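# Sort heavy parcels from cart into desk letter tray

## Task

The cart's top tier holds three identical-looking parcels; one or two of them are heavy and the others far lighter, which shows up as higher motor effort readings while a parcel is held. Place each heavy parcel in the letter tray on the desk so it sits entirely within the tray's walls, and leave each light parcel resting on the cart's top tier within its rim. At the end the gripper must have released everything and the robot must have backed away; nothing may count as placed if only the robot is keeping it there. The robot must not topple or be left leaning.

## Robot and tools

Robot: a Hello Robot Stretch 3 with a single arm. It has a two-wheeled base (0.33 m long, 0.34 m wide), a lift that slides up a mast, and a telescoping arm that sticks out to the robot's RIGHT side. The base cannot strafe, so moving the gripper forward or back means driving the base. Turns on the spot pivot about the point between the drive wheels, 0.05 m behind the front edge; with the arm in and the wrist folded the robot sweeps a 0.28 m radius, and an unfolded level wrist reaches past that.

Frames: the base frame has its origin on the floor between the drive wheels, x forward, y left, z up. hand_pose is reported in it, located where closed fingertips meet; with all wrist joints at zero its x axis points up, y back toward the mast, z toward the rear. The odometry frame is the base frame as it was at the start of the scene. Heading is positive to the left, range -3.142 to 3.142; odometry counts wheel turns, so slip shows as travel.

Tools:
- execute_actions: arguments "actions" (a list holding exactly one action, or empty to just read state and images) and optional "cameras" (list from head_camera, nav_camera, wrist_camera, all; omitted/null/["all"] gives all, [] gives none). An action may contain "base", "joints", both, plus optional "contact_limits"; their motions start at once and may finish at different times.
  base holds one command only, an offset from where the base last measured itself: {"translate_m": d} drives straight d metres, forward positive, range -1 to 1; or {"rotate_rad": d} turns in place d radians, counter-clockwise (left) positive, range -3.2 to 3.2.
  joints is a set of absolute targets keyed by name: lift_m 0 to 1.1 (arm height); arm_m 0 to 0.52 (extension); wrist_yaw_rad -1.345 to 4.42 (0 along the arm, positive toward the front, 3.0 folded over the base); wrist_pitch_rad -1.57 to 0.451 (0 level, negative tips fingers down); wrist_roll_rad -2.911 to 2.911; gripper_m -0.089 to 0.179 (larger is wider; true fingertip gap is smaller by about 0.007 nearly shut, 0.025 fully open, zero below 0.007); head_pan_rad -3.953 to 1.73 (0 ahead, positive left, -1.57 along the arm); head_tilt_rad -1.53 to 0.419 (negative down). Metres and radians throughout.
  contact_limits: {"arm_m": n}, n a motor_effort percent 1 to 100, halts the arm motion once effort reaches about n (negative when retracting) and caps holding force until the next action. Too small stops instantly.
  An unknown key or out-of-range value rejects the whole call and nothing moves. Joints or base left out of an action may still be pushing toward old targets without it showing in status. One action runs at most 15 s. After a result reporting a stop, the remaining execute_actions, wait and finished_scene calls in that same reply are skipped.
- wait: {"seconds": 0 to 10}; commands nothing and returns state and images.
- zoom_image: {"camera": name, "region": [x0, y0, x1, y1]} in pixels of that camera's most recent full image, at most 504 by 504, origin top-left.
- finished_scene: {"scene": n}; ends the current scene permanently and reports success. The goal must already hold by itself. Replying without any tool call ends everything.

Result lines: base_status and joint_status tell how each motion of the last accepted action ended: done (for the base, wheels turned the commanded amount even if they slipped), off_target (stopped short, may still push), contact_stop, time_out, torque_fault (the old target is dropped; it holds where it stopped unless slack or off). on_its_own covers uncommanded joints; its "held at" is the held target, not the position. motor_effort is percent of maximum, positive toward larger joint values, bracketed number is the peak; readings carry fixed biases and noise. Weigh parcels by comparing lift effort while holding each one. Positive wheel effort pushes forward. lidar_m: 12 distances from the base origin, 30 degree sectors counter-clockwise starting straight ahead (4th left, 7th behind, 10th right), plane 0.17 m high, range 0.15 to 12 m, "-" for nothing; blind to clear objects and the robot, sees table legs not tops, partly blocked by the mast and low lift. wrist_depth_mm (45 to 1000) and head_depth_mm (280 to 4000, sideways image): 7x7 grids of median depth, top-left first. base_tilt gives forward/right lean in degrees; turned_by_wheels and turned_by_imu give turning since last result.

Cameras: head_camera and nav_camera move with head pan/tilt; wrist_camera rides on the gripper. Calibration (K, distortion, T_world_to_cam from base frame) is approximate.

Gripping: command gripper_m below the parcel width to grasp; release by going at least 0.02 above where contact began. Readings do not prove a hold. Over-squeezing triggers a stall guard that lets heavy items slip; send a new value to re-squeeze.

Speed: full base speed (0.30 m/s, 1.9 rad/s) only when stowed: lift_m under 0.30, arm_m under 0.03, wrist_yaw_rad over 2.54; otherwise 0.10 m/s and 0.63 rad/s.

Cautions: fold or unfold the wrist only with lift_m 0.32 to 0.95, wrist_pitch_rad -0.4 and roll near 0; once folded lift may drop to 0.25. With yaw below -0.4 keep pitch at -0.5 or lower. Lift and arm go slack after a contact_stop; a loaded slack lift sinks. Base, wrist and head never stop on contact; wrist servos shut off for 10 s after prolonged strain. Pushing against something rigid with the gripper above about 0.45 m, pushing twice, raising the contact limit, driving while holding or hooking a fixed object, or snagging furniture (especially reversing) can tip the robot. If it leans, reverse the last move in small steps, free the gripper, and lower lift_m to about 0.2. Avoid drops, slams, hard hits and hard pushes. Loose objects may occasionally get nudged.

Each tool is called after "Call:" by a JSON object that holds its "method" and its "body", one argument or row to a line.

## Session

Call:
{"method": "execute_actions", "body": {
  "actions": []
}}

Scene clock: 0.00 s.
base_odometry: x=+0.000 y=+0.000 heading=+0.000 (m, m, rad; odometry frame)
turned_by_wheels: +0.000 (rad since the last result)
turned_by_imu: +0.000 (rad since the last result)
base_tilt: forward=-1.0 right=-0.2 (deg)
lidar_m: 1.50 1.63 2.12 1.83 2.17 2.39 2.18 2.05 1.67 1.13 1.14 1.52
head_depth_mm: 1913 1982 1972 1997 1967 1396 1391 / 1918 2020 2018 2026 2006 1415 1418 / 1941 2056 2061 2061 2020 1434 1423 / 1921 2091 2084 2095 2062 1446 1444 / 1937 2107 2104 2112 1902 1474 1471 / 1946 2181 2160 2159 2138 1494 1488 / 1930 2205 2185 2191 2185 1512 1515
base_status: not commanded
joint_positions: lift_m=+0.302 arm_m=+0.002 wrist_yaw_rad=+2.954 wrist_pitch_rad=-0.526 wrist_roll_rad=+0.006 gripper_m=+0.037 head_pan_rad=-0.005 head_tilt_rad=-0.003
joint_status: not commanded
motor_effort: left_wheel=+0 right_wheel=+0 lift_m=+25 arm_m=+0 wrist_yaw_rad=+0 wrist_pitch_rad=+5 wrist_roll_rad=+0 gripper_m=+0 head_pan_rad=+0 head_tilt_rad=+2 (%)
hand_pose: x=+0.0179 y=+0.0590 z=+0.2914 quat_wxyz=(+0.248, +0.699, +0.119, +0.661) (m; base frame)
wrist_depth_mm: - - - - - - - / 935 - 929 948 959 - - / 741 - 757 727 762 770 779 / 611 618 614 621 628 629 624 / 518 524 - 545 534 532 544 / 470 - - - 475 468 465 / - - - - 414 415 414
pictures: head_camera (sideways: a quarter turn clockwise sets it upright), nav_camera (sideways: a quarter turn counterclockwise sets it upright), wrist_camera
camera_calibration (this result's frames):
head_camera: T_world_to_cam=[[0.00214206, -0.0246581, -0.999694, 1.32708], [-0.000877927, 0.999696, -0.0246601, 0.0350593], [0.999997, 0.000930481, 0.00211976, -0.0482525], [0, 0, 0, 1]] pos_world=[0.0454405, -0.0022804, 1.32764]
nav_camera: T_world_to_cam=[[0.0387281, -0.0260127, 0.998911, -1.26662], [0.0301523, -0.999175, -0.0271886, 0.0824259], [0.998795, 0.0311724, -0.0379119, 0.00183255], [0, 0, 0, 1]] pos_world=[0.0447381, 0.0493527, 1.26755]
wrist_camera: T_world_to_cam=[[0.979585, -0.2003, 0.0171407, -0.0144555], [-0.117662, -0.640385, -0.758988, 0.290202], [0.163002, 0.741476, -0.650879, 0.315574], [0, 0, 0, 1]] pos_world=[-0.00313315, -0.0510451, 0.425908]
Images, in order (width x height): head_camera 896x504, nav_camera 672x504, wrist_camera 644x364.

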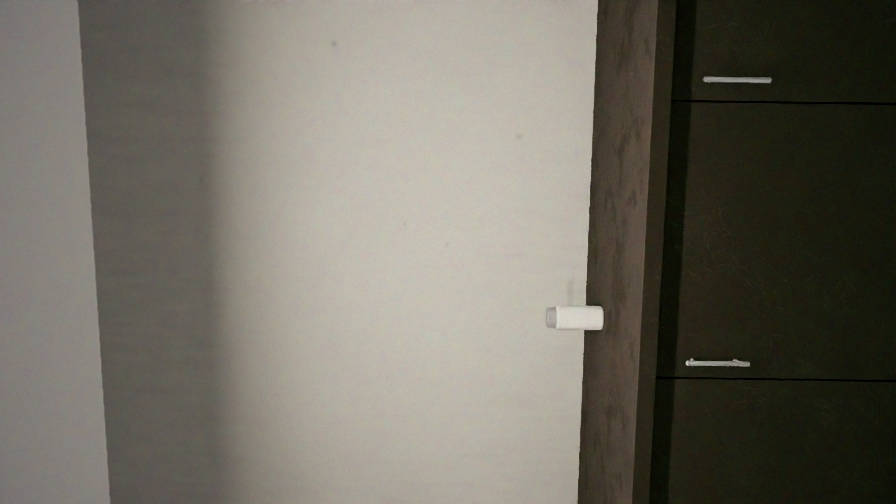

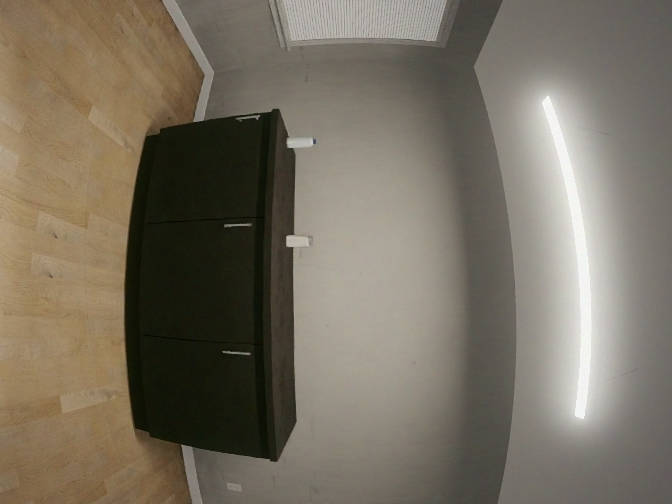

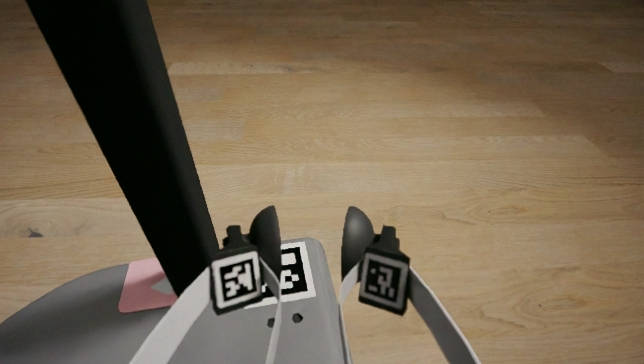

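Call:
{"method": "execute_actions", "body": {
  "actions": [
    {"joints":{"head_pan_rad":-1.9,"head_tilt_rad":-0.5}}
  ],
  "cameras": ["nav_camera"]
}}

Call:
{"method": "execute_actions", "body": {
  "actions": [
    {"joints":{"head_pan_rad":-3.9}}
  ],
  "cameras": ["nav_camera"]
}}

Scene clock: 2.90 s.
base_odometry: x=+0.000 y=+0.000 heading=+0.000 (m, m, rad; odometry frame)
turned_by_wheels: +0.000 (rad since the last result)
turned_by_imu: +0.001 (rad since the last result)
base_tilt: forward=-1.0 right=-0.2 (deg)
lidar_m: 1.50 1.63 2.12 1.83 2.18 2.38 2.19 2.05 1.67 1.13 1.14 1.52
head_depth_mm: 1479 1610 1775 1950 2031 1612 1342 / 1456 1578 1743 1893 2014 1614 1329 / 1427 1540 1680 1852 1977 1608 1335 / 1406 1528 1663 1827 1963 1610 1325 / 1395 1497 1641 1795 1931 1606 1337 / 1369 1476 1620 1752 1904 1565 1326 / 1351 1456 1574 1413 1455 1508 1334
base_status: not commanded
joint_positions: lift_m=+0.302 arm_m=+0.002 wrist_yaw_rad=+2.954 wrist_pitch_rad=-0.526 wrist_roll_rad=+0.006 gripper_m=+0.037 head_pan_rad=-1.893 head_tilt_rad=-0.494
joint_status: all done
motor_effort: left_wheel=-1(0) right_wheel=+0(0) lift_m=+25(25) arm_m=+0(0) wrist_yaw_rad=+0(0) wrist_pitch_rad=+5(5) wrist_roll_rad=+0(0) gripper_m=+1(0) head_pan_rad=-2(27) head_tilt_rad=-3(21) (%)
hand_pose: x=+0.0179 y=+0.0590 z=+0.2914 quat_wxyz=(+0.248, +0.699, +0.119, +0.661) (m; base frame)
wrist_depth_mm: - - - - - - - / 928 - 926 951 932 - - / 741 - 766 761 776 779 782 / 618 601 624 628 631 636 645 / 522 535 - 545 549 553 542 / 470 - - - 476 470 471 / - - - - 409 414 414
pictures: nav_camera (sideways: a quarter turn counterclockwise sets it upright)
camera_calibration (this result's frames):
nav_camera: T_world_to_cam=[[-0.184319, -0.470933, 0.862698, -1.08732], [-0.953364, 0.299106, -0.0404135, 0.105621], [-0.239006, -0.829914, -0.504102, 0.616134], [0, 0, 0, 1]] pos_world=[0.047541, -0.032307, 1.25289]
Images, in order (width x height): nav_camera 672x504.

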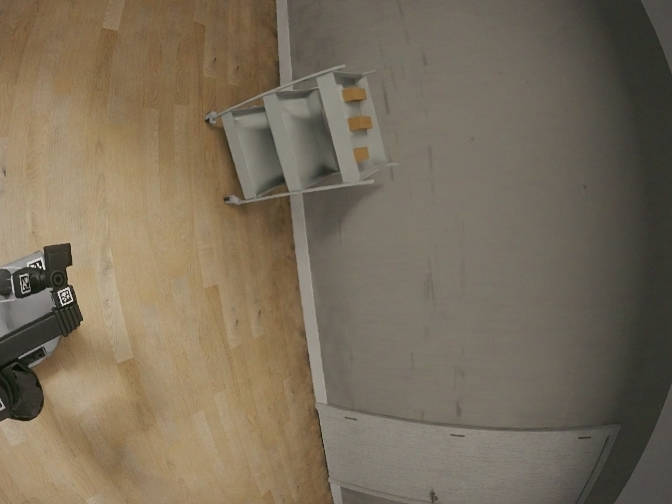

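Scene clock: 4.43 s.
base_odometry: x=+0.000 y=+0.000 heading=+0.000 (m, m, rad; odometry frame)
turned_by_wheels: +0.000 (rad since the last result)
turned_by_imu: +0.000 (rad since the last result)
base_tilt: forward=-1.1 right=-0.1 (deg)
lidar_m: 1.50 1.64 2.12 1.82 2.18 2.38 2.19 2.06 1.67 1.13 1.14 1.52
head_depth_mm: - - - - - - - / 2472 2666 2920 2739 - - - / 2743 2962 3136 2732 2043 1618 1333 / 2695 2903 3139 2750 2002 1595 1337 / 2515 2655 2935 2591 2012 1608 1327 / 2399 2493 2761 2749 2012 1604 1333 / 2249 2123 2589 2673 2017 1599 1330
base_status: not commanded
joint_positions: lift_m=+0.302 arm_m=+0.002 wrist_yaw_rad=+2.954 wrist_pitch_rad=-0.526 wrist_roll_rad=+0.006 gripper_m=+0.037 head_pan_rad=-3.893 head_tilt_rad=-0.494
joint_status: all done
motor_effort: left_wheel=+0(1) right_wheel=+0(0) lift_m=+25(25) arm_m=+0(0) wrist_yaw_rad=+0(0) wrist_pitch_rad=+5(5) wrist_roll_rad=+0(0) gripper_m=+0(1) head_pan_rad=-2(27) head_tilt_rad=-2(3) (%)
hand_pose: x=+0.0179 y=+0.0590 z=+0.2914 quat_wxyz=(+0.248, +0.699, +0.119, +0.661) (m; base frame)
wrist_depth_mm: - - - - - - - / 916 - 955 958 949 - - / 759 - 760 759 766 758 798 / 625 595 632 616 629 640 647 / 532 523 - 554 550 539 536 / 466 - - - 475 468 473 / - - - - 406 409 418
pictures: nav_camera (sideways: a quarter turn counterclockwise sets it upright)
camera_calibration (this result's frames):
nav_camera: T_world_to_cam=[[-0.351607, 0.363664, 0.862624, -1.0862], [0.668718, 0.742417, -0.0404161, 0.0957294], [-0.655125, 0.562642, -0.504228, 0.618837], [0, 0, 0, 1]] pos_world=[-0.0405169, -0.0242427, 1.25289]
Images, in order (width x height): nav_camera 672x504.

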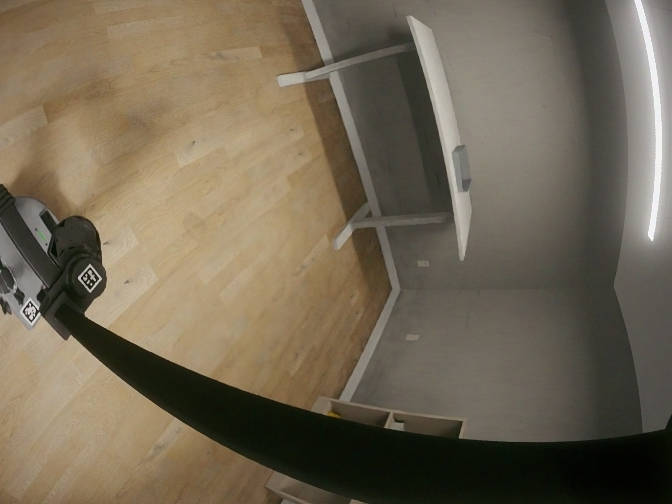

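Call:
{"method": "execute_actions", "body": {
  "actions": [
    {"joints":{"head_pan_rad":-1.4,"head_tilt_rad":-0.6}}
  ],
  "cameras": ["head_camera"]
}}

Scene clock: 7.70 s.
base_odometry: x=+0.000 y=+0.000 heading=+0.000 (m, m, rad; odometry frame)
turned_by_wheels: +0.000 (rad since the last result)
turned_by_imu: +0.001 (rad since the last result)
base_tilt: forward=-1.1 right=-0.2 (deg)
lidar_m: 1.50 1.64 2.12 1.82 2.17 2.38 2.19 2.05 1.67 1.13 1.14 1.52
head_depth_mm: 1347 1465 1615 1775 1822 1482 1260 / 1393 1513 1658 1839 1806 1499 1256 / 1420 1563 1507 1493 1654 1490 1251 / 1480 1610 1499 1545 1649 1483 1260 / 1515 1658 1460 1542 1678 1491 1244 / 1566 1745 1889 2125 1795 1465 1247 / 1627 1800 2004 2194 1786 1456 1251
base_status: not commanded
joint_positions: lift_m=+0.302 arm_m=+0.002 wrist_yaw_rad=+2.954 wrist_pitch_rad=-0.526 wrist_roll_rad=+0.006 gripper_m=+0.037 head_pan_rad=-1.407 head_tilt_rad=-0.592
joint_status: all done
motor_effort: left_wheel=-1(1) right_wheel=-1(0) lift_m=+25(25) arm_m=+0(0) wrist_yaw_rad=+0(0) wrist_pitch_rad=+5(5) wrist_roll_rad=-1(0) gripper_m=+0(1) head_pan_rad=+3(28) head_tilt_rad=-3(12) (%)
hand_pose: x=+0.0179 y=+0.0590 z=+0.2914 quat_wxyz=(+0.248, +0.699, +0.119, +0.661) (m; base frame)
wrist_depth_mm: - - - - - - - / 923 - 920 969 967 - - / 741 - 756 753 759 774 787 / 625 604 624 628 618 633 632 / 523 521 - 551 545 537 545 / 464 - - - 471 475 470 / - - - - 410 412 415
pictures: head_camera (sideways: a quarter turn clockwise sets it upright)
camera_calibration (this result's frames):
head_camera: T_world_to_cam=[[-0.114516, 0.542531, -0.832194, 1.109], [0.983349, 0.180896, -0.0173853, 0.0195679], [0.141108, -0.820327, -0.554212, 0.681052], [0, 0, 0, 1]] pos_world=[0.0116547, -0.0465221, 1.30069]
Images, in order (width x height): head_camera 896x504.

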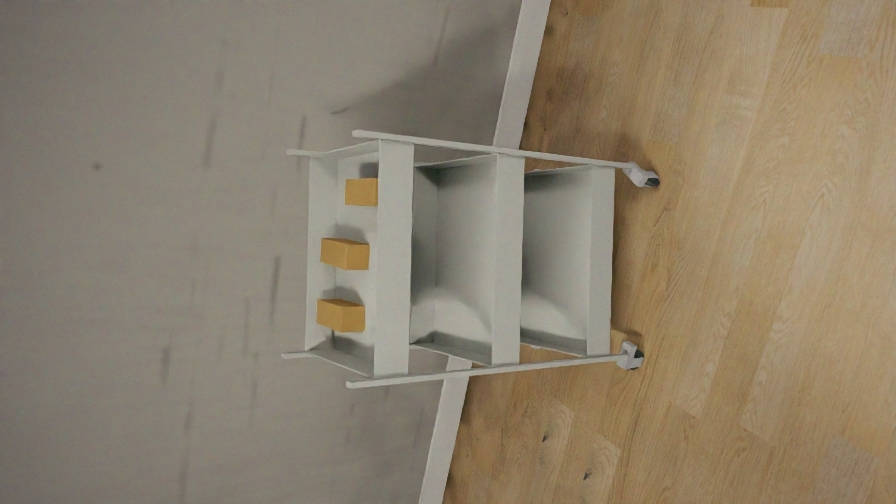

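Call:
{"method": "execute_actions", "body": {
  "actions": [
    {"base":{"rotate_rad":-1.215},"joints":{"lift_m":0.28}}
  ],
  "cameras": []
}}

Call:
{"method": "execute_actions", "body": {
  "actions": [
    {"base":{"translate_m":0.75}}
  ],
  "cameras": []
}}

Call:
{"method": "execute_actions", "body": {
  "actions": [
    {"base":{"rotate_rad":1.26},"joints":{"lift_m":0.9,"wrist_pitch_rad":-0.4,"head_pan_rad":-1.57,"head_tilt_rad":-0.8}}
  ],
  "cameras": []
}}

Call:
{"method": "execute_actions", "body": {
  "actions": [
    {"joints":{"lift_m":0.95,"wrist_yaw_rad":0,"gripper_m":0.09}}
  ],
  "cameras": []
}}

Call:
{"method": "execute_actions", "body": {
  "actions": [
    {"joints":{"wrist_pitch_rad":-1.57,"arm_m":0.3,"lift_m":1.0}}
  ]
}}

Scene clock: 11.93 s.
base_odometry: x=+0.000 y=+0.000 heading=-1.215 (m, m, rad; odometry frame)
turned_by_wheels: -1.215 (rad since the last result)
turned_by_imu: -1.213 (rad since the last result)
base_tilt: forward=-1.0 right=-0.2 (deg)
lidar_m: 1.13 1.57 1.50 1.55 2.19 1.83 2.02 2.38 2.19 2.33 1.72 1.13
head_depth_mm: 2335 2536 2725 2326 1815 1485 1266 / 2494 2719 2928 2320 1799 1487 1260 / 2436 2723 2901 2351 1817 1492 1249 / 2162 2377 2603 2315 1802 1487 1247 / 1927 2130 2322 2286 1789 1481 1253 / 1752 1922 2079 2205 1807 1475 1245 / 1637 1754 1907 2042 1793 1468 1245
base_status: done
joint_positions: lift_m=+0.280 arm_m=+0.002 wrist_yaw_rad=+2.954 wrist_pitch_rad=-0.527 wrist_roll_rad=+0.006 gripper_m=+0.037 head_pan_rad=-1.407 head_tilt_rad=-0.593
joint_status: all done
motor_effort: left_wheel=+1(13) right_wheel=-2(10) lift_m=+16(21) arm_m=+0(0) wrist_yaw_rad=+0(0) wrist_pitch_rad=+5(5) wrist_roll_rad=+0(0) gripper_m=+0(1) head_pan_rad=+3(2) head_tilt_rad=-2(3) (%)
hand_pose: x=+0.0179 y=+0.0590 z=+0.2695 quat_wxyz=(+0.248, +0.699, +0.119, +0.661) (m; base frame)
wrist_depth_mm: - - - - - - - / 874 - 912 904 915 942 950 / 700 - 713 699 730 739 738 / 570 575 589 593 606 602 599 / 496 506 - 522 518 513 503 / - - - - 445 445 448 / - - - - 391 397 395
pictures: none
No camera images: the call's "cameras" was empty. Leave "cameras" out to get every camera's image.

Scene clock: 16.13 s.
base_odometry: x=+0.261 y=-0.703 heading=-1.215 (m, m, rad; odometry frame)
turned_by_wheels: +0.000 (rad since the last result)
turned_by_imu: +0.004 (rad since the last result)
base_tilt: forward=-1.0 right=-0.2 (deg)
lidar_m: 0.40 1.44 1.15 1.18 1.59 2.53 2.76 3.03 2.59 1.43 0.48 0.41
head_depth_mm: 1918 2202 2676 2319 1831 1495 1258 / 1637 1884 2159 2297 1811 1490 1260 / 1489 1649 1843 2056 1810 1489 1258 / 1321 1451 1616 1824 1804 1478 1253 / 1187 1298 1427 1578 1699 1474 1252 / 1082 1166 1270 1400 1558 1476 1257 / 994 1064 1155 1256 1375 1414 850
base_status: done
joint_positions: lift_m=+0.280 arm_m=+0.002 wrist_yaw_rad=+2.954 wrist_pitch_rad=-0.527 wrist_roll_rad=+0.006 gripper_m=+0.037 head_pan_rad=-1.407 head_tilt_rad=-0.593
joint_status: not commanded
motor_effort: left_wheel=+1(13) right_wheel=-2(7) lift_m=+16(16) arm_m=+0(0) wrist_yaw_rad=+0(0) wrist_pitch_rad=+5(5) wrist_roll_rad=-1(0) gripper_m=+0(0) head_pan_rad=+3(2) head_tilt_rad=-3(3) (%)
hand_pose: x=+0.0179 y=+0.0590 z=+0.2695 quat_wxyz=(+0.248, +0.699, +0.119, +0.661) (m; base frame)
wrist_depth_mm: - - - - - - - / 893 - 874 933 919 928 921 / 698 - 720 722 704 722 742 / 585 581 585 596 595 601 597 / 490 496 - 521 515 514 506 / - - - - 451 447 442 / - - - - 391 392 393
pictures: none
No camera images: the call's "cameras" was empty. Leave "cameras" out to get every camera's image.

Scene clock: 22.60 s.
base_odometry: x=+0.261 y=-0.703 heading=+0.045 (m, m, rad; odometry frame)
turned_by_wheels: +1.260 (rad since the last result)
turned_by_imu: +1.266 (rad since the last result)
base_tilt: forward=-1.1 right=-0.2 (deg)
lidar_m: 1.14 1.27 2.04 2.53 2.82 2.60 2.24 1.22 0.43 0.40 0.41 1.77
head_depth_mm: 838 943 1062 857 - - 1134 / 858 966 1088 883 757 - 1124 / 877 990 1112 832 759 - - / 895 1015 1160 859 777 - 1141 / 913 1040 1211 855 775 - 1110 / 938 1073 1245 1457 1439 1306 1150 / 956 1093 1286 1540 1510 1298 1151
base_status: done
joint_positions: lift_m=+0.900 arm_m=+0.002 wrist_yaw_rad=+2.954 wrist_pitch_rad=-0.417 wrist_roll_rad=+0.006 gripper_m=+0.037 head_pan_rad=-1.563 head_tilt_rad=-0.790
joint_status: all done
motor_effort: left_wheel=-2(13) right_wheel=+1(8) lift_m=+34(36) arm_m=+0(0) wrist_yaw_rad=+0(0) wrist_pitch_rad=+6(7) wrist_roll_rad=+0(0) gripper_m=+0(1) head_pan_rad=-2(13) head_tilt_rad=-4(17) (%)
hand_pose: x=+0.0207 y=+0.0738 z=+0.9124 quat_wxyz=(+0.211, +0.704, +0.081, +0.673) (m; base frame)
wrist_depth_mm: - - - - - - - / - - - - - - - / - - - - - - - / - - - - - - - / - - - - - - - / - - - - - - - / - - - - - - -
pictures: none
No camera images: the call's "cameras" was empty. Leave "cameras" out to get every camera's image.

Scene clock: 25.10 s.
base_odometry: x=+0.261 y=-0.703 heading=+0.045 (m, m, rad; odometry frame)
turned_by_wheels: +0.000 (rad since the last result)
turned_by_imu: +0.001 (rad since the last result)
base_tilt: forward=-1.0 right=-0.2 (deg)
lidar_m: 1.15 1.27 2.03 2.53 2.82 2.60 2.25 1.22 0.43 0.40 0.40 1.77
head_depth_mm: 840 946 1065 - - - - / 860 964 1085 909 - - 1112 / 880 989 1109 - - - 1123 / 895 1013 1161 893 694 946 1113 / 915 1040 1204 852 739 909 1109 / 936 1070 1231 1458 1453 1286 1153 / 958 1092 1283 1537 1511 1306 1148
base_status: not commanded
joint_positions: lift_m=+0.950 arm_m=+0.002 wrist_yaw_rad=+0.003 wrist_pitch_rad=-0.416 wrist_roll_rad=+0.006 gripper_m=+0.090 head_pan_rad=-1.563 head_tilt_rad=-0.790
joint_status: all done
motor_effort: left_wheel=-3(2) right_wheel=+2(2) lift_m=+34(35) arm_m=+0(0) wrist_yaw_rad=-2(4) wrist_pitch_rad=+6(6) wrist_roll_rad=+0(0) gripper_m=+0(97) head_pan_rad=-2(2) head_tilt_rad=-3(4) (%)
hand_pose: x=-0.0209 y=-0.3713 z=+0.9626 quat_wxyz=(+0.690, +0.147, -0.693, -0.146) (m; base frame)
wrist_depth_mm: 834 809 744 712 679 646 617 / 920 852 801 762 722 700 660 / - 914 904 846 820 744 722 / - - 954 891 637 828 796 / - - 531 561 601 879 874 / - - 479 497 479 499 972 / - - 428 431 420 401 -
pictures: none
No camera images: the call's "cameras" was empty. Leave "cameras" out to get every camera's image.

Scene clock: 28.50 s.
base_odometry: x=+0.261 y=-0.703 heading=+0.045 (m, m, rad; odometry frame)
turned_by_wheels: +0.000 (rad since the last result)
turned_by_imu: +0.001 (rad since the last result)
base_tilt: forward=-1.0 right=-0.2 (deg)
lidar_m: 1.15 1.27 2.04 2.53 2.82 2.60 2.25 1.22 0.43 0.40 0.41 1.77
head_depth_mm: - 962 1062 859 730 951 1140 / - 1011 1087 883 744 943 1118 / - - - 824 757 948 1117 / 899 1015 1189 883 742 942 1110 / 914 1036 1213 848 737 903 1110 / 935 1067 1234 1458 1449 1276 1147 / 955 1099 1278 1544 1510 1300 1148
base_status: not commanded
joint_positions: lift_m=+1.000 arm_m=+0.300 wrist_yaw_rad=+0.001 wrist_pitch_rad=-1.547 wrist_roll_rad=+0.006 gripper_m=+0.090 head_pan_rad=-1.563 head_tilt_rad=-0.790
joint_status: all done
joint sent to its limit — the command would take wrist_pitch_rad past its lower limit, so that joint was sent only as far as its limit.
motor_effort: left_wheel=-3(3) right_wheel=+2(1) lift_m=+34(35) arm_m=+4(1) wrist_yaw_rad=-1(2) wrist_pitch_rad=-2(6) wrist_roll_rad=+0(0) gripper_m=+0(1) head_pan_rad=-2(2) head_tilt_rad=-3(4) (%)
hand_pose: x=-0.0216 y=-0.4266 z=+0.8815 quat_wxyz=(+0.505, +0.493, -0.507, -0.496) (m; base frame)
wrist_depth_mm: 923 343 346 349 350 310 348 / 950 360 358 358 365 318 358 / - 370 367 370 370 373 360 / - - 371 375 374 - - / - - - - - - - / - - - - - - - / - - - - - - -
pictures: head_camera (sideways: a quarter turn clockwise sets it upright), nav_camera (sideways: a quarter turn counterclockwise sets it upright), wrist_camera
camera_calibration (this result's frames):
head_camera: T_world_to_cam=[[-0.0300262, 0.70657, -0.707006, 0.945307], [0.999488, 0.0290312, -0.0134345, 0.014322], [0.0110328, -0.707047, -0.70708, 0.880699], [0, 0, 0, 1]] pos_world=[0.00435272, -0.0456454, 1.29125]
nav_camera: T_world_to_cam=[[-0.0202331, -0.735406, 0.677324, -0.846683], [-0.998952, -0.0129419, -0.0438926, 0.110412], [0.0410448, -0.677503, -0.734374, 0.913974], [0, 0, 0, 1]] pos_world=[0.0556513, -0.00200658, 1.24952]
wrist_camera: T_world_to_cam=[[-0.999749, -0.00732556, 0.0211905, -0.047217], [-0.00388816, 0.987444, 0.15792, 0.311048], [-0.0220812, 0.157798, -0.987225, 1.10968], [0, 0, 0, 1]] pos_world=[-0.0214925, -0.482594, 1.04739]
Images, in order (width x height): head_camera 896x504, nav_camera 672x504, wrist_camera 644x364.

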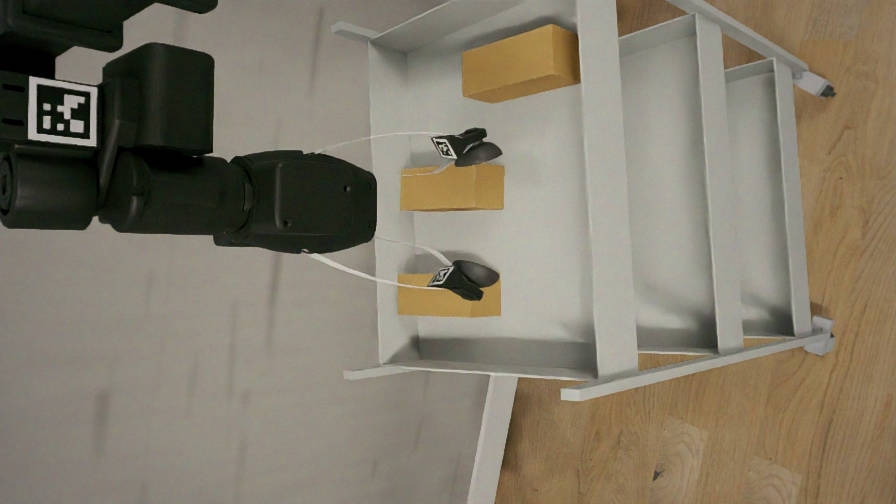

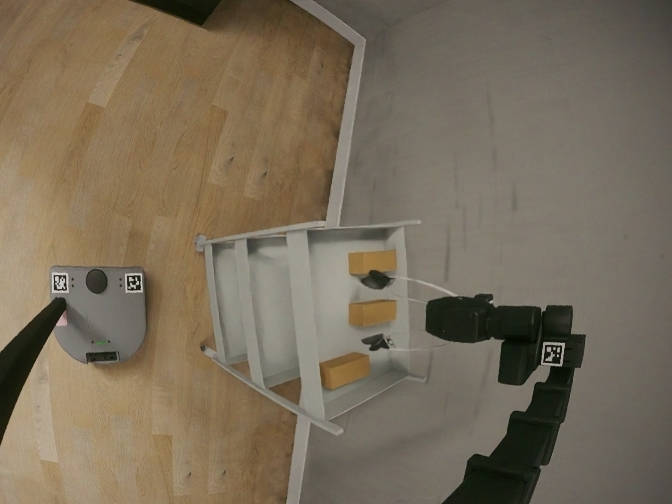

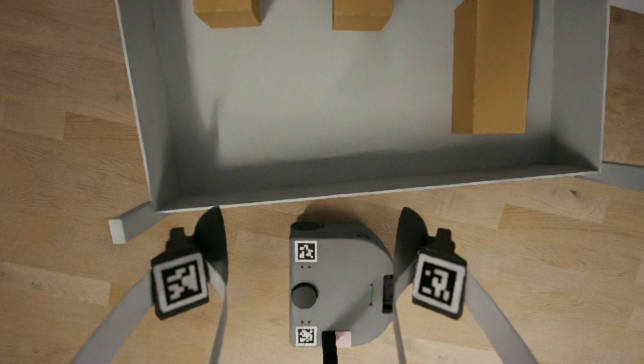

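Call:
{"method": "execute_actions", "body": {
  "actions": [
    {"base":{"translate_m":0.088},"joints":{"arm_m":0.52,"lift_m":0.9}}
  ],
  "cameras": ["wrist_camera"]
}}

Scene clock: 32.63 s.
base_odometry: x=+0.349 y=-0.699 heading=+0.045 (m, m, rad; odometry frame)
turned_by_wheels: +0.000 (rad since the last result)
turned_by_imu: +0.001 (rad since the last result)
base_tilt: forward=-1.0 right=-0.1 (deg)
lidar_m: 1.06 1.18 1.88 2.54 2.88 2.67 2.28 1.24 0.42 0.39 1.15 1.07
head_depth_mm: 849 928 - 840 759 952 1118 / 851 1016 1123 830 760 952 1110 / 858 1042 1169 856 738 947 1120 / 905 1025 1215 852 739 925 1101 / 931 1058 1228 1435 1479 1306 1153 / 956 1089 1270 1511 1515 1301 1149 / 977 1112 1301 1560 1505 1303 1148
base_status: done
joint_positions: lift_m=+0.900 arm_m=+0.520 wrist_yaw_rad=+0.001 wrist_pitch_rad=-1.548 wrist_roll_rad=+0.006 gripper_m=+0.090 head_pan_rad=-1.563 head_tilt_rad=-0.790
joint_status: all done
motor_effort: left_wheel=-3(3) right_wheel=+1(7) lift_m=+15(31) arm_m=+4(3) wrist_yaw_rad=-1(1) wrist_pitch_rad=-1(2) wrist_roll_rad=+0(0) gripper_m=+1(0) head_pan_rad=-2(2) head_tilt_rad=-4(3) (%)
hand_pose: x=-0.0216 y=-0.6464 z=+0.7824 quat_wxyz=(+0.504, +0.493, -0.507, -0.496) (m; base frame)
wrist_depth_mm: 836 846 846 864 880 801 701 / 902 197 266 268 269 268 269 / 876 904 269 222 272 225 278 / 917 955 274 227 277 229 285 / 940 943 285 232 284 237 288 / 961 - 292 291 299 299 274 / - - 301 305 305 307 276
pictures: wrist_camera
camera_calibration (this result's frames):
wrist_camera: T_world_to_cam=[[-0.999749, -0.00725667, 0.0211846, -0.0466759], [-0.00380175, 0.987306, 0.158783, 0.54295], [-0.0220679, 0.158663, -0.987086, 1.04695], [0, 0, 0, 1]] pos_world=[-0.0214959, -0.702509, 0.948212]
Images, in order (width x height): wrist_camera 644x364.

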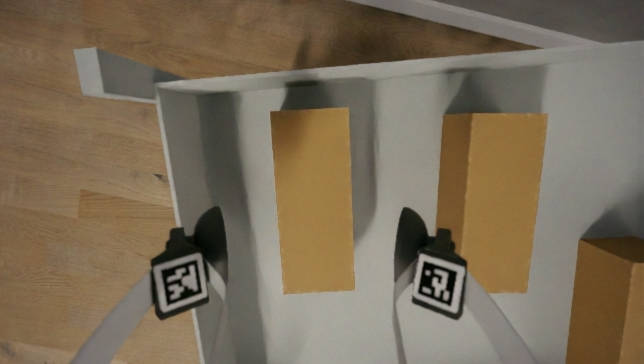

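Call:
{"method": "execute_actions", "body": {
  "actions": [
    {"joints":{"lift_m":0.8,"gripper_m":0.085}}
  ],
  "cameras": []
}}

Call:
{"method": "execute_actions", "body": {
  "actions": [
    {"joints":{"gripper_m":0.025}}
  ],
  "cameras": []
}}

Call:
{"method": "execute_actions", "body": {
  "actions": [
    {"joints":{"lift_m":0.85}}
  ],
  "cameras": ["wrist_camera"]
}}

Call:
{"method": "execute_actions", "body": {
  "actions": [
    {"joints":{"lift_m":0.802}}
  ],
  "cameras": []
}}

Call:
{"method": "execute_actions", "body": {
  "actions": [
    {"joints":{"gripper_m":0.085}}
  ],
  "cameras": []
}}

Call:
{"method": "execute_actions", "body": {
  "actions": [
    {"joints":{"lift_m":0.9}}
  ],
  "cameras": []
}}

Call:
{"method": "execute_actions", "body": {
  "actions": [
    {"base":{"translate_m":-0.135}}
  ],
  "cameras": ["wrist_camera"]
}}

Scene clock: 36.40 s.
base_odometry: x=+0.349 y=-0.699 heading=+0.045 (m, m, rad; odometry frame)
turned_by_wheels: +0.000 (rad since the last result)
turned_by_imu: +0.001 (rad since the last result)
base_tilt: forward=-1.0 right=-0.2 (deg)
lidar_m: 1.06 1.18 1.88 2.53 2.88 2.67 2.28 1.24 0.42 0.39 1.15 1.06
head_depth_mm: 854 960 1077 912 - - 1127 / 874 961 - 811 760 946 1123 / 894 965 1194 856 741 946 1116 / 910 1029 1192 833 739 929 1104 / 931 1060 1230 1428 1486 1314 1150 / 950 1089 1262 1523 1508 1308 1145 / 975 1113 1305 1572 1512 1301 1151
base_status: not commanded
joint_positions: lift_m=+0.801 arm_m=+0.520 wrist_yaw_rad=+0.001 wrist_pitch_rad=-1.549 wrist_roll_rad=+0.006 gripper_m=+0.085 head_pan_rad=-1.563 head_tilt_rad=-0.790
joint_status: all done
motor_effort: left_wheel=-2(2) right_wheel=+1(2) lift_m=+12(15) arm_m=+3(4) wrist_yaw_rad=+0(0) wrist_pitch_rad=-1(2) wrist_roll_rad=+0(0) gripper_m=-1(38) head_pan_rad=-2(2) head_tilt_rad=-3(4) (%)
hand_pose: x=-0.0216 y=-0.6461 z=+0.6826 quat_wxyz=(+0.504, +0.493, -0.506, -0.496) (m; base frame)
wrist_depth_mm: 738 760 123 122 127 125 138 / 127 152 169 169 170 172 171 / 125 171 172 123 176 174 127 / 129 168 176 127 179 179 130 / 128 162 181 130 183 181 134 / 865 140 135 134 190 171 137 / 860 168 192 138 194 171 141
pictures: none
No camera images: the call's "cameras" was empty. Leave "cameras" out to get every camera's image.

Scene clock: 37.50 s.
base_odometry: x=+0.349 y=-0.699 heading=+0.045 (m, m, rad; odometry frame)
turned_by_wheels: +0.000 (rad since the last result)
turned_by_imu: +0.000 (rad since the last result)
base_tilt: forward=-1.0 right=-0.2 (deg)
lidar_m: 1.06 1.18 1.88 2.53 2.88 2.67 2.29 1.24 0.42 0.39 1.16 1.07
head_depth_mm: 858 965 1075 915 - - 1125 / 876 955 - 809 758 950 1119 / 890 968 1197 856 743 946 1116 / 911 1031 1206 833 740 928 1104 / 930 1058 1229 1436 1478 1306 1149 / 949 1089 1266 1510 1522 1315 1157 / 972 1113 1311 1574 1509 1303 1157
base_status: not commanded
joint_positions: lift_m=+0.801 arm_m=+0.520 wrist_yaw_rad=+0.001 wrist_pitch_rad=-1.551 wrist_roll_rad=+0.006 gripper_m=+0.026 head_pan_rad=-1.563 head_tilt_rad=-0.790
joint_status: all done
motor_effort: left_wheel=-2(2) right_wheel=+2(2) lift_m=+12(12) arm_m=+3(4) wrist_yaw_rad=-1(0) wrist_pitch_rad=+0(1) wrist_roll_rad=+0(0) gripper_m=-22(100) head_pan_rad=-2(2) head_tilt_rad=-4(4) (%)
hand_pose: x=-0.0216 y=-0.6455 z=+0.6827 quat_wxyz=(+0.503, +0.494, -0.506, -0.497) (m; base frame)
wrist_depth_mm: 760 740 126 128 130 126 139 / 127 152 170 171 172 173 174 / 129 172 173 125 177 176 129 / 130 168 179 128 183 181 131 / 128 163 132 132 186 183 135 / 865 148 136 135 138 183 139 / 900 165 195 139 198 169 143
pictures: none
No camera images: the call's "cameras" was empty. Leave "cameras" out to get every camera's image.

Scene clock: 38.80 s.
base_odometry: x=+0.349 y=-0.699 heading=+0.045 (m, m, rad; odometry frame)
turned_by_wheels: +0.000 (rad since the last result)
turned_by_imu: +0.000 (rad since the last result)
base_tilt: forward=-1.0 right=-0.2 (deg)
lidar_m: 1.06 1.17 1.88 2.53 2.88 2.68 2.28 1.24 0.42 0.39 1.16 1.06
head_depth_mm: 854 955 1054 - - 951 1112 / 869 - 1117 818 758 949 1115 / 885 - 1154 854 739 950 1110 / 910 1029 1194 832 738 924 1103 / 929 1059 1230 1440 1488 1300 1149 / 948 1086 1267 1517 1516 1312 1150 / 972 1107 1299 1581 1505 1306 1153
base_status: not commanded
joint_positions: lift_m=+0.849 arm_m=+0.520 wrist_yaw_rad=+0.001 wrist_pitch_rad=-1.545 wrist_roll_rad=+0.006 gripper_m=+0.026 head_pan_rad=-1.563 head_tilt_rad=-0.790
joint_status: all done
motor_effort: left_wheel=-2(3) right_wheel=+1(4) lift_m=+37(41) arm_m=+3(3) wrist_yaw_rad=+0(0) wrist_pitch_rad=-2(2) wrist_roll_rad=+0(1) gripper_m=-17(22) head_pan_rad=-2(3) head_tilt_rad=-4(4) (%)
hand_pose: x=-0.0216 y=-0.6470 z=+0.7313 quat_wxyz=(+0.505, +0.492, -0.507, -0.495) (m; base frame)
wrist_depth_mm: 807 806 812 804 825 734 621 / 140 164 195 179 216 217 219 / 864 188 217 124 222 197 174 / 872 197 221 126 229 182 180 / 889 208 128 128 232 184 238 / 903 902 130 131 - 190 240 / 934 935 234 133 250 194 251
pictures: wrist_camera
camera_calibration (this result's frames):
wrist_camera: T_world_to_cam=[[-0.999749, -0.00720808, 0.0211994, -0.0455773], [-0.00380046, 0.987656, 0.156589, 0.553509], [-0.0220664, 0.15647, -0.987436, 0.99547], [0, 0, 0, 1]] pos_world=[-0.0214958, -0.702766, 0.897256]
Images, in order (width x height): wrist_camera 644x364.

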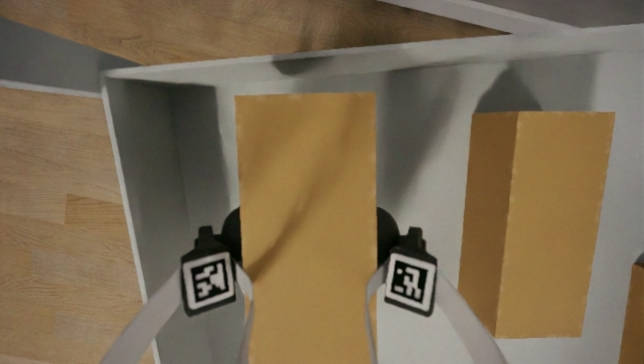

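Scene clock: 40.13 s.
base_odometry: x=+0.349 y=-0.699 heading=+0.045 (m, m, rad; odometry frame)
turned_by_wheels: +0.000 (rad since the last result)
turned_by_imu: +0.000 (rad since the last result)
base_tilt: forward=-1.0 right=-0.2 (deg)
lidar_m: 1.06 1.18 1.89 2.53 2.88 2.67 2.29 1.24 0.42 0.39 1.15 1.06
head_depth_mm: 855 959 1067 908 - - 1125 / 869 958 - 814 756 944 1121 / 893 963 1189 858 740 944 1113 / 909 1025 1200 841 739 927 1102 / 929 1061 1231 1439 1479 1302 1151 / 950 1089 1258 1512 1507 1304 1152 / 973 1121 1302 1572 1512 1304 1148
base_status: not commanded
joint_positions: lift_m=+0.802 arm_m=+0.520 wrist_yaw_rad=+0.001 wrist_pitch_rad=-1.547 wrist_roll_rad=+0.006 gripper_m=+0.026 head_pan_rad=-1.563 head_tilt_rad=-0.790
joint_status: all done
motor_effort: left_wheel=-3(2) right_wheel=+1(1) lift_m=+15(35) arm_m=+3(3) wrist_yaw_rad=+0(1) wrist_pitch_rad=-2(2) wrist_roll_rad=+0(0) gripper_m=-16(17) head_pan_rad=-2(2) head_tilt_rad=-4(4) (%)
hand_pose: x=-0.0216 y=-0.6467 z=+0.6844 quat_wxyz=(+0.505, +0.493, -0.507, -0.496) (m; base frame)
wrist_depth_mm: 779 766 728 128 127 125 136 / 126 152 170 171 171 173 174 / 127 172 172 124 177 175 129 / 130 168 177 125 181 181 131 / 128 164 128 128 187 181 136 / 864 150 129 130 - 181 138 / 893 165 193 132 197 170 143
pictures: none
No camera images: the call's "cameras" was empty. Leave "cameras" out to get every camera's image.

Scene clock: 41.57 s.
base_odometry: x=+0.349 y=-0.699 heading=+0.045 (m, m, rad; odometry frame)
turned_by_wheels: +0.000 (rad since the last result)
turned_by_imu: +0.000 (rad since the last result)
base_tilt: forward=-1.0 right=-0.2 (deg)
lidar_m: 1.06 1.18 1.88 2.53 2.88 2.68 2.28 1.24 0.42 0.39 1.15 1.06
head_depth_mm: 851 962 1071 913 - - 1124 / 872 959 - 810 761 947 1121 / 891 969 1196 861 740 946 1117 / 908 1028 1196 835 739 925 1113 / 930 1058 1224 1445 1484 1306 1155 / 951 1090 1269 1518 1508 1307 1148 / 968 1113 1301 1564 1510 1302 1149
base_status: not commanded
joint_positions: lift_m=+0.802 arm_m=+0.520 wrist_yaw_rad=+0.001 wrist_pitch_rad=-1.547 wrist_roll_rad=+0.006 gripper_m=+0.085 head_pan_rad=-1.563 head_tilt_rad=-0.790
joint_status: all done
motor_effort: left_wheel=-2(4) right_wheel=+1(3) lift_m=+15(15) arm_m=+3(3) wrist_yaw_rad=-1(0) wrist_pitch_rad=-2(2) wrist_roll_rad=+0(0) gripper_m=+0(98) head_pan_rad=-2(2) head_tilt_rad=-3(4) (%)
hand_pose: x=-0.0216 y=-0.6466 z=+0.6844 quat_wxyz=(+0.505, +0.493, -0.507, -0.496) (m; base frame)
wrist_depth_mm: 749 742 124 128 128 125 136 / 128 152 169 170 172 173 174 / 126 171 172 124 176 176 128 / 129 168 176 128 181 179 131 / 128 162 132 131 185 182 135 / 860 141 136 135 194 171 138 / 890 167 194 140 197 170 142
pictures: none
No camera images: the call's "cameras" was empty. Leave "cameras" out to get every camera's image.

Scene clock: 43.30 s.
base_odometry: x=+0.349 y=-0.699 heading=+0.045 (m, m, rad; odometry frame)
turned_by_wheels: +0.000 (rad since the last result)
turned_by_imu: +0.000 (rad since the last result)
base_tilt: forward=-1.0 right=-0.2 (deg)
lidar_m: 1.06 1.18 1.88 2.54 2.87 2.68 2.28 1.24 0.42 0.39 1.15 1.06
head_depth_mm: 850 929 - 838 758 944 1123 / 851 1007 1117 830 758 946 1121 / 860 1042 1179 856 739 946 1115 / 902 1027 1218 852 739 927 1104 / 931 1058 1228 1431 1474 1310 1144 / 950 1084 1271 1513 1519 1310 1152 / 970 1118 1305 1581 1505 1313 1149
base_status: not commanded
joint_positions: lift_m=+0.900 arm_m=+0.520 wrist_yaw_rad=+0.001 wrist_pitch_rad=-1.547 wrist_roll_rad=+0.006 gripper_m=+0.085 head_pan_rad=-1.563 head_tilt_rad=-0.790
joint_status: all done
motor_effort: left_wheel=-3(3) right_wheel=+1(1) lift_m=+34(36) arm_m=+3(3) wrist_yaw_rad=+0(0) wrist_pitch_rad=-2(1) wrist_roll_rad=+0(0) gripper_m=+0(1) head_pan_rad=-2(2) head_tilt_rad=-4(4) (%)
hand_pose: x=-0.0216 y=-0.6466 z=+0.7815 quat_wxyz=(+0.505, +0.493, -0.507, -0.496) (m; base frame)
wrist_depth_mm: 832 858 846 848 851 801 682 / 848 195 264 266 263 267 268 / 902 899 268 220 272 224 279 / 913 910 275 226 279 230 283 / 898 927 284 233 285 235 288 / 966 965 293 239 293 294 274 / - - 298 304 302 310 273
pictures: none
No camera images: the call's "cameras" was empty. Leave "cameras" out to get every camera's image.

Scene clock: 45.90 s.
base_odometry: x=+0.214 y=-0.705 heading=+0.045 (m, m, rad; odometry frame)
turned_by_wheels: +0.000 (rad since the last result)
turned_by_imu: +0.001 (rad since the last result)
base_tilt: forward=-1.0 right=-0.1 (deg)
lidar_m: 1.19 1.32 2.76 2.53 2.81 2.55 2.22 1.21 0.44 0.41 0.42 1.82
head_depth_mm: 828 903 - 838 737 1263 1159 / 826 984 1081 884 719 947 1110 / 836 1018 1119 856 757 941 1118 / 879 1003 1148 854 757 949 1119 / 905 1028 1186 833 739 942 1113 / 930 1063 1217 885 738 937 1133 / 947 1086 1263 1527 1508 1314 1146
base_status: done
joint_positions: lift_m=+0.900 arm_m=+0.520 wrist_yaw_rad=+0.001 wrist_pitch_rad=-1.547 wrist_roll_rad=+0.006 gripper_m=+0.085 head_pan_rad=-1.563 head_tilt_rad=-0.790
joint_status: not commanded
motor_effort: left_wheel=-2(8) right_wheel=+0(4) lift_m=+34(34) arm_m=+3(3) wrist_yaw_rad=+0(0) wrist_pitch_rad=-2(2) wrist_roll_rad=+0(0) gripper_m=+1(0) head_pan_rad=-2(2) head_tilt_rad=-4(4) (%)
hand_pose: x=-0.0216 y=-0.6466 z=+0.7815 quat_wxyz=(+0.505, +0.493, -0.507, -0.496) (m; base frame)
wrist_depth_mm: 837 847 852 861 776 655 219 / 260 262 260 265 265 266 230 / 263 219 274 219 269 274 244 / 269 223 276 227 280 284 252 / 267 228 285 233 287 288 254 / 274 234 293 297 295 243 274 / 270 300 304 303 304 254 277
pictures: wrist_camera
camera_calibration (this result's frames):
wrist_camera: T_world_to_cam=[[-0.999749, -0.00724462, 0.0211884, -0.0466538], [-0.00380191, 0.987397, 0.158216, 0.543792], [-0.0220676, 0.158096, -0.987177, 1.04582], [0, 0, 0, 1]] pos_world=[-0.0214959, -0.702616, 0.947361]
Images, in order (width x height): wrist_camera 644x364.

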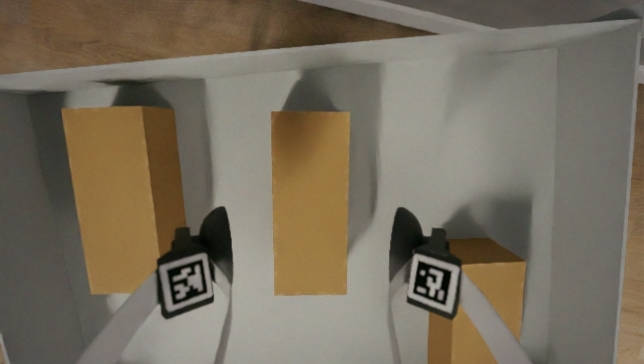

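Call:
{"method": "execute_actions", "body": {
  "actions": [
    {"joints":{"lift_m":0.8}}
  ],
  "cameras": []
}}

Call:
{"method": "execute_actions", "body": {
  "actions": [
    {"joints":{"gripper_m":0.025}}
  ],
  "cameras": []
}}

Call:
{"method": "execute_actions", "body": {
  "actions": [
    {"joints":{"lift_m":0.85}}
  ],
  "cameras": []
}}

Call:
{"method": "execute_actions", "body": {
  "actions": [
    {"joints":{"lift_m":0.802}}
  ],
  "cameras": []
}}

Call:
{"method": "execute_actions", "body": {
  "actions": [
    {"joints":{"gripper_m":0.085}}
  ],
  "cameras": []
}}

Call:
{"method": "execute_actions", "body": {
  "actions": [
    {"joints":{"lift_m":0.9}}
  ],
  "cameras": []
}}

Call:
{"method": "execute_actions", "body": {
  "actions": [
    {"base":{"translate_m":-0.135},"joints":{"arm_m":0.415}}
  ],
  "cameras": ["wrist_camera"]
}}

Scene clock: 50.03 s.
base_odometry: x=+0.214 y=-0.705 heading=+0.045 (m, m, rad; odometry frame)
turned_by_wheels: +0.000 (rad since the last result)
turned_by_imu: +0.001 (rad since the last result)
base_tilt: forward=-1.1 right=-0.2 (deg)
lidar_m: 1.19 1.33 2.77 2.53 2.81 2.55 2.21 1.20 0.44 0.41 0.42 1.82
head_depth_mm: 832 938 1059 1199 - - 1162 / 850 936 - 796 730 949 1115 / 865 941 1129 858 759 945 1116 / 886 1001 1139 834 755 942 1115 / 906 1031 1191 831 740 942 1117 / 926 1055 1210 887 739 939 1135 / 950 1086 1266 1531 1514 1307 1152
base_status: not commanded
joint_positions: lift_m=+0.801 arm_m=+0.520 wrist_yaw_rad=+0.001 wrist_pitch_rad=-1.548 wrist_roll_rad=+0.006 gripper_m=+0.085 head_pan_rad=-1.563 head_tilt_rad=-0.790
joint_status: all done
motor_effort: left_wheel=-1(2) right_wheel=+1(1) lift_m=+12(32) arm_m=+3(3) wrist_yaw_rad=+0(0) wrist_pitch_rad=-1(2) wrist_roll_rad=+0(0) gripper_m=-1(0) head_pan_rad=-2(2) head_tilt_rad=-4(4) (%)
hand_pose: x=-0.0216 y=-0.6463 z=+0.6826 quat_wxyz=(+0.504, +0.493, -0.507, -0.496) (m; base frame)
wrist_depth_mm: 121 126 137 150 162 167 169 / 167 168 168 170 171 171 173 / 148 172 171 123 174 177 178 / 147 177 176 126 180 182 182 / 146 180 130 130 184 186 187 / 148 178 133 134 192 192 193 / 147 193 192 137 196 173 154
pictures: none
No camera images: the call's "cameras" was empty. Leave "cameras" out to get every camera's image.

Scene clock: 51.13 s.
base_odometry: x=+0.214 y=-0.705 heading=+0.045 (m, m, rad; odometry frame)
turned_by_wheels: +0.000 (rad since the last result)
turned_by_imu: +0.000 (rad since the last result)
base_tilt: forward=-1.0 right=-0.2 (deg)
lidar_m: 1.19 1.32 2.77 2.53 2.80 2.54 2.22 1.21 0.44 0.41 0.42 1.82
head_depth_mm: 835 935 1061 1193 - - 1169 / 850 929 - 794 729 947 1115 / 870 939 1124 855 756 946 1118 / 885 1002 1144 834 758 936 1114 / 908 1030 1198 837 737 946 1110 / 926 1063 1214 886 737 933 1129 / 947 1090 1271 1531 1504 1304 1149
base_status: not commanded
joint_positions: lift_m=+0.801 arm_m=+0.520 wrist_yaw_rad=+0.001 wrist_pitch_rad=-1.551 wrist_roll_rad=+0.006 gripper_m=+0.026 head_pan_rad=-1.563 head_tilt_rad=-0.790
joint_status: all done
motor_effort: left_wheel=-2(2) right_wheel=+1(1) lift_m=+12(12) arm_m=+3(3) wrist_yaw_rad=+0(0) wrist_pitch_rad=+0(1) wrist_roll_rad=+0(0) gripper_m=-21(100) head_pan_rad=-2(2) head_tilt_rad=-4(4) (%)
hand_pose: x=-0.0216 y=-0.6455 z=+0.6827 quat_wxyz=(+0.503, +0.494, -0.506, -0.497) (m; base frame)
wrist_depth_mm: 122 127 138 150 163 169 169 / 168 168 169 172 173 173 175 / 148 174 173 125 177 178 180 / 147 178 176 128 181 183 184 / 145 183 132 132 186 188 190 / 148 186 136 135 - 191 195 / 147 194 195 139 198 163 154
pictures: none
No camera images: the call's "cameras" was empty. Leave "cameras" out to get every camera's image.

Scene clock: 52.87 s.
base_odometry: x=+0.214 y=-0.705 heading=+0.045 (m, m, rad; odometry frame)
turned_by_wheels: +0.000 (rad since the last result)
turned_by_imu: +0.000 (rad since the last result)
base_tilt: forward=-1.0 right=-0.2 (deg)
lidar_m: 1.19 1.33 2.77 2.52 2.81 2.55 2.22 1.20 0.44 0.41 0.41 1.82
head_depth_mm: 833 930 - - - 1238 1150 / 847 - 1083 885 718 949 1117 / 862 - 1094 855 759 947 1118 / 886 1003 1137 833 756 946 1116 / 908 1032 1193 834 739 944 1110 / 927 1058 1210 882 737 933 1127 / 947 1088 1270 1521 1523 1306 1150
base_status: not commanded
joint_positions: lift_m=+0.850 arm_m=+0.520 wrist_yaw_rad=+0.001 wrist_pitch_rad=-1.549 wrist_roll_rad=+0.006 gripper_m=+0.026 head_pan_rad=-1.563 head_tilt_rad=-0.790
joint_status: all done
motor_effort: left_wheel=-2(3) right_wheel=+1(2) lift_m=+34(37) arm_m=+3(3) wrist_yaw_rad=+0(0) wrist_pitch_rad=-1(1) wrist_roll_rad=+0(0) gripper_m=-18(20) head_pan_rad=-2(2) head_tilt_rad=-4(4) (%)
hand_pose: x=-0.0216 y=-0.6461 z=+0.7316 quat_wxyz=(+0.504, +0.493, -0.506, -0.496) (m; base frame)
wrist_depth_mm: 796 801 181 187 187 183 198 / 212 213 214 216 217 217 218 / 167 209 216 120 221 222 224 / 172 206 224 123 229 231 230 / 177 204 127 127 233 237 236 / 183 190 130 131 - 205 235 / 245 246 244 133 250 193 226
pictures: none
No camera images: the call's "cameras" was empty. Leave "cameras" out to get every camera's image.

Scene clock: 54.23 s.
base_odometry: x=+0.214 y=-0.705 heading=+0.045 (m, m, rad; odometry frame)
turned_by_wheels: +0.000 (rad since the last result)
turned_by_imu: +0.000 (rad since the last result)
base_tilt: forward=-1.0 right=-0.2 (deg)
lidar_m: 1.19 1.32 2.76 2.53 2.81 2.55 2.22 1.21 0.44 0.41 0.41 1.82
head_depth_mm: 832 933 1056 1193 - - 1161 / 849 931 - 795 726 950 1123 / 867 941 1128 857 757 945 1122 / 888 1005 1141 841 757 948 1118 / 907 1029 1194 835 739 941 1120 / 924 1056 1220 884 737 935 1139 / 947 1086 1268 1525 1502 1297 1153
base_status: not commanded
joint_positions: lift_m=+0.802 arm_m=+0.520 wrist_yaw_rad=+0.001 wrist_pitch_rad=-1.549 wrist_roll_rad=+0.006 gripper_m=+0.026 head_pan_rad=-1.563 head_tilt_rad=-0.790
joint_status: all done
motor_effort: left_wheel=-2(1) right_wheel=+0(1) lift_m=+14(31) arm_m=+3(3) wrist_yaw_rad=+0(1) wrist_pitch_rad=-1(1) wrist_roll_rad=-1(0) gripper_m=-16(17) head_pan_rad=-3(2) head_tilt_rad=-4(3) (%)
hand_pose: x=-0.0216 y=-0.6460 z=+0.6845 quat_wxyz=(+0.504, +0.493, -0.506, -0.496) (m; base frame)
wrist_depth_mm: 122 127 138 150 164 169 170 / 167 169 170 170 172 174 173 / 148 173 173 121 176 179 179 / 147 178 177 123 181 183 184 / 146 183 128 127 186 188 189 / 149 188 130 130 - 193 194 / 148 193 194 134 197 172 154
pictures: none
No camera images: the call's "cameras" was empty. Leave "cameras" out to get every camera's image.

Scene clock: 55.50 s.
base_odometry: x=+0.214 y=-0.705 heading=+0.045 (m, m, rad; odometry frame)
turned_by_wheels: +0.000 (rad since the last result)
turned_by_imu: +0.000 (rad since the last result)
base_tilt: forward=-1.0 right=-0.1 (deg)
lidar_m: 1.19 1.32 2.77 2.53 2.81 2.55 2.22 1.21 0.44 0.41 0.42 1.81
head_depth_mm: 834 935 1057 1197 - - 1174 / 851 933 - 797 723 947 1115 / 870 939 1121 857 760 946 1112 / 884 1003 1137 832 757 945 1116 / 907 1029 1189 829 740 946 1111 / 925 1054 1218 888 737 933 1129 / 948 1083 1268 1539 1512 1295 1145
base_status: not commanded
joint_positions: lift_m=+0.802 arm_m=+0.520 wrist_yaw_rad=+0.001 wrist_pitch_rad=-1.549 wrist_roll_rad=+0.006 gripper_m=+0.085 head_pan_rad=-1.563 head_tilt_rad=-0.790
joint_status: all done
motor_effort: left_wheel=-2(4) right_wheel=+1(3) lift_m=+15(15) arm_m=+3(3) wrist_yaw_rad=-1(1) wrist_pitch_rad=-1(1) wrist_roll_rad=+0(0) gripper_m=+0(99) head_pan_rad=-2(2) head_tilt_rad=-3(4) (%)
hand_pose: x=-0.0216 y=-0.6460 z=+0.6845 quat_wxyz=(+0.504, +0.493, -0.506, -0.496) (m; base frame)
wrist_depth_mm: 122 128 139 151 165 168 169 / 167 168 169 171 172 174 174 / 148 173 172 124 175 178 179 / 147 178 177 128 181 181 185 / 145 180 181 131 186 189 189 / 150 177 136 135 192 193 194 / 147 194 194 139 199 173 153
pictures: none
No camera images: the call's "cameras" was empty. Leave "cameras" out to get every camera's image.

Scene clock: 57.23 s.
base_odometry: x=+0.214 y=-0.705 heading=+0.045 (m, m, rad; odometry frame)
turned_by_wheels: +0.000 (rad since the last result)
turned_by_imu: +0.000 (rad since the last result)
base_tilt: forward=-1.0 right=-0.2 (deg)
lidar_m: 1.19 1.32 2.77 2.53 2.81 2.55 2.22 1.20 0.44 0.41 0.41 1.82
head_depth_mm: 828 904 - 837 736 1269 1159 / 825 985 1086 877 717 951 1116 / 838 1016 1127 857 760 947 1111 / 884 998 1149 842 755 943 1113 / 905 1030 1182 835 738 944 1111 / 924 1053 1217 885 736 937 1132 / 946 1087 1271 1533 1510 1316 1146
base_status: not commanded
joint_positions: lift_m=+0.900 arm_m=+0.520 wrist_yaw_rad=+0.001 wrist_pitch_rad=-1.549 wrist_roll_rad=+0.006 gripper_m=+0.085 head_pan_rad=-1.563 head_tilt_rad=-0.790
joint_status: all done
motor_effort: left_wheel=-2(2) right_wheel=+1(1) lift_m=+34(35) arm_m=+3(3) wrist_yaw_rad=+0(0) wrist_pitch_rad=-1(1) wrist_roll_rad=+0(0) gripper_m=+0(1) head_pan_rad=-3(2) head_tilt_rad=-3(4) (%)
hand_pose: x=-0.0216 y=-0.6460 z=+0.7816 quat_wxyz=(+0.504, +0.493, -0.506, -0.496) (m; base frame)
wrist_depth_mm: 850 870 830 857 781 650 221 / 261 262 261 260 263 267 231 / 263 218 268 222 270 272 245 / 267 225 276 226 279 280 248 / 267 230 285 232 283 287 255 / 274 235 291 240 294 243 273 / 270 298 301 300 302 254 278
pictures: none
No camera images: the call's "cameras" was empty. Leave "cameras" out to get every camera's image.

Scene clock: 59.90 s.
base_odometry: x=+0.080 y=-0.711 heading=+0.045 (m, m, rad; odometry frame)
turned_by_wheels: +0.000 (rad since the last result)
turned_by_imu: +0.001 (rad since the last result)
base_tilt: forward=-1.0 right=-0.2 (deg)
lidar_m: 1.32 1.47 2.80 2.53 2.90 2.42 2.16 1.17 0.44 0.42 0.43 1.79
head_depth_mm: 810 877 - 1233 1426 1312 1157 / 820 - 1088 1255 1412 1311 1152 / 835 - 1077 870 760 964 1136 / 860 979 1110 879 726 948 1137 / 882 1001 1138 831 756 946 1115 / 903 1028 1175 855 755 938 1109 / 920 1054 1212 830 755 924 1113
base_status: done
joint_positions: lift_m=+0.900 arm_m=+0.415 wrist_yaw_rad=+0.001 wrist_pitch_rad=-1.549 wrist_roll_rad=+0.006 gripper_m=+0.085 head_pan_rad=-1.563 head_tilt_rad=-0.790
joint_status: all done
motor_effort: left_wheel=-2(8) right_wheel=+1(5) lift_m=+34(34) arm_m=-4(2) wrist_yaw_rad=+0(0) wrist_pitch_rad=-1(1) wrist_roll_rad=+0(0) gripper_m=+1(0) head_pan_rad=-2(2) head_tilt_rad=-3(4) (%)
hand_pose: x=-0.0216 y=-0.5418 z=+0.7816 quat_wxyz=(+0.504, +0.493, -0.506, -0.496) (m; base frame)
wrist_depth_mm: 207 208 256 257 260 849 813 / 255 214 262 262 261 850 891 / 263 220 267 222 269 904 922 / 274 273 276 228 276 974 960 / 282 282 283 233 287 995 - / 291 288 295 241 294 - - / 290 277 267 256 250 - -
pictures: wrist_camera
camera_calibration (this result's frames):
wrist_camera: T_world_to_cam=[[-0.999749, -0.00728836, 0.0211742, -0.045908], [-0.00380029, 0.987057, 0.160323, 0.438446], [-0.0220686, 0.160202, -0.986838, 1.03016], [0, 0, 0, 1]] pos_world=[-0.021496, -0.598139, 0.94728]
Images, in order (width x height): wrist_camera 644x364.

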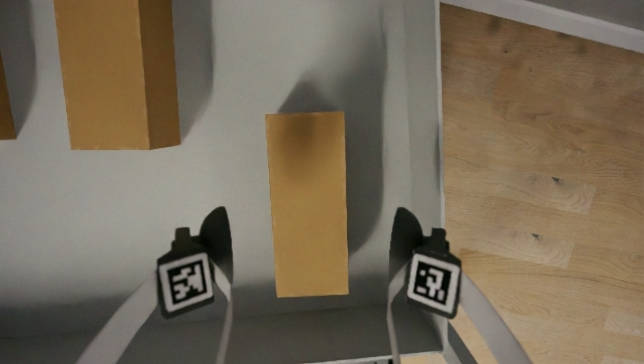

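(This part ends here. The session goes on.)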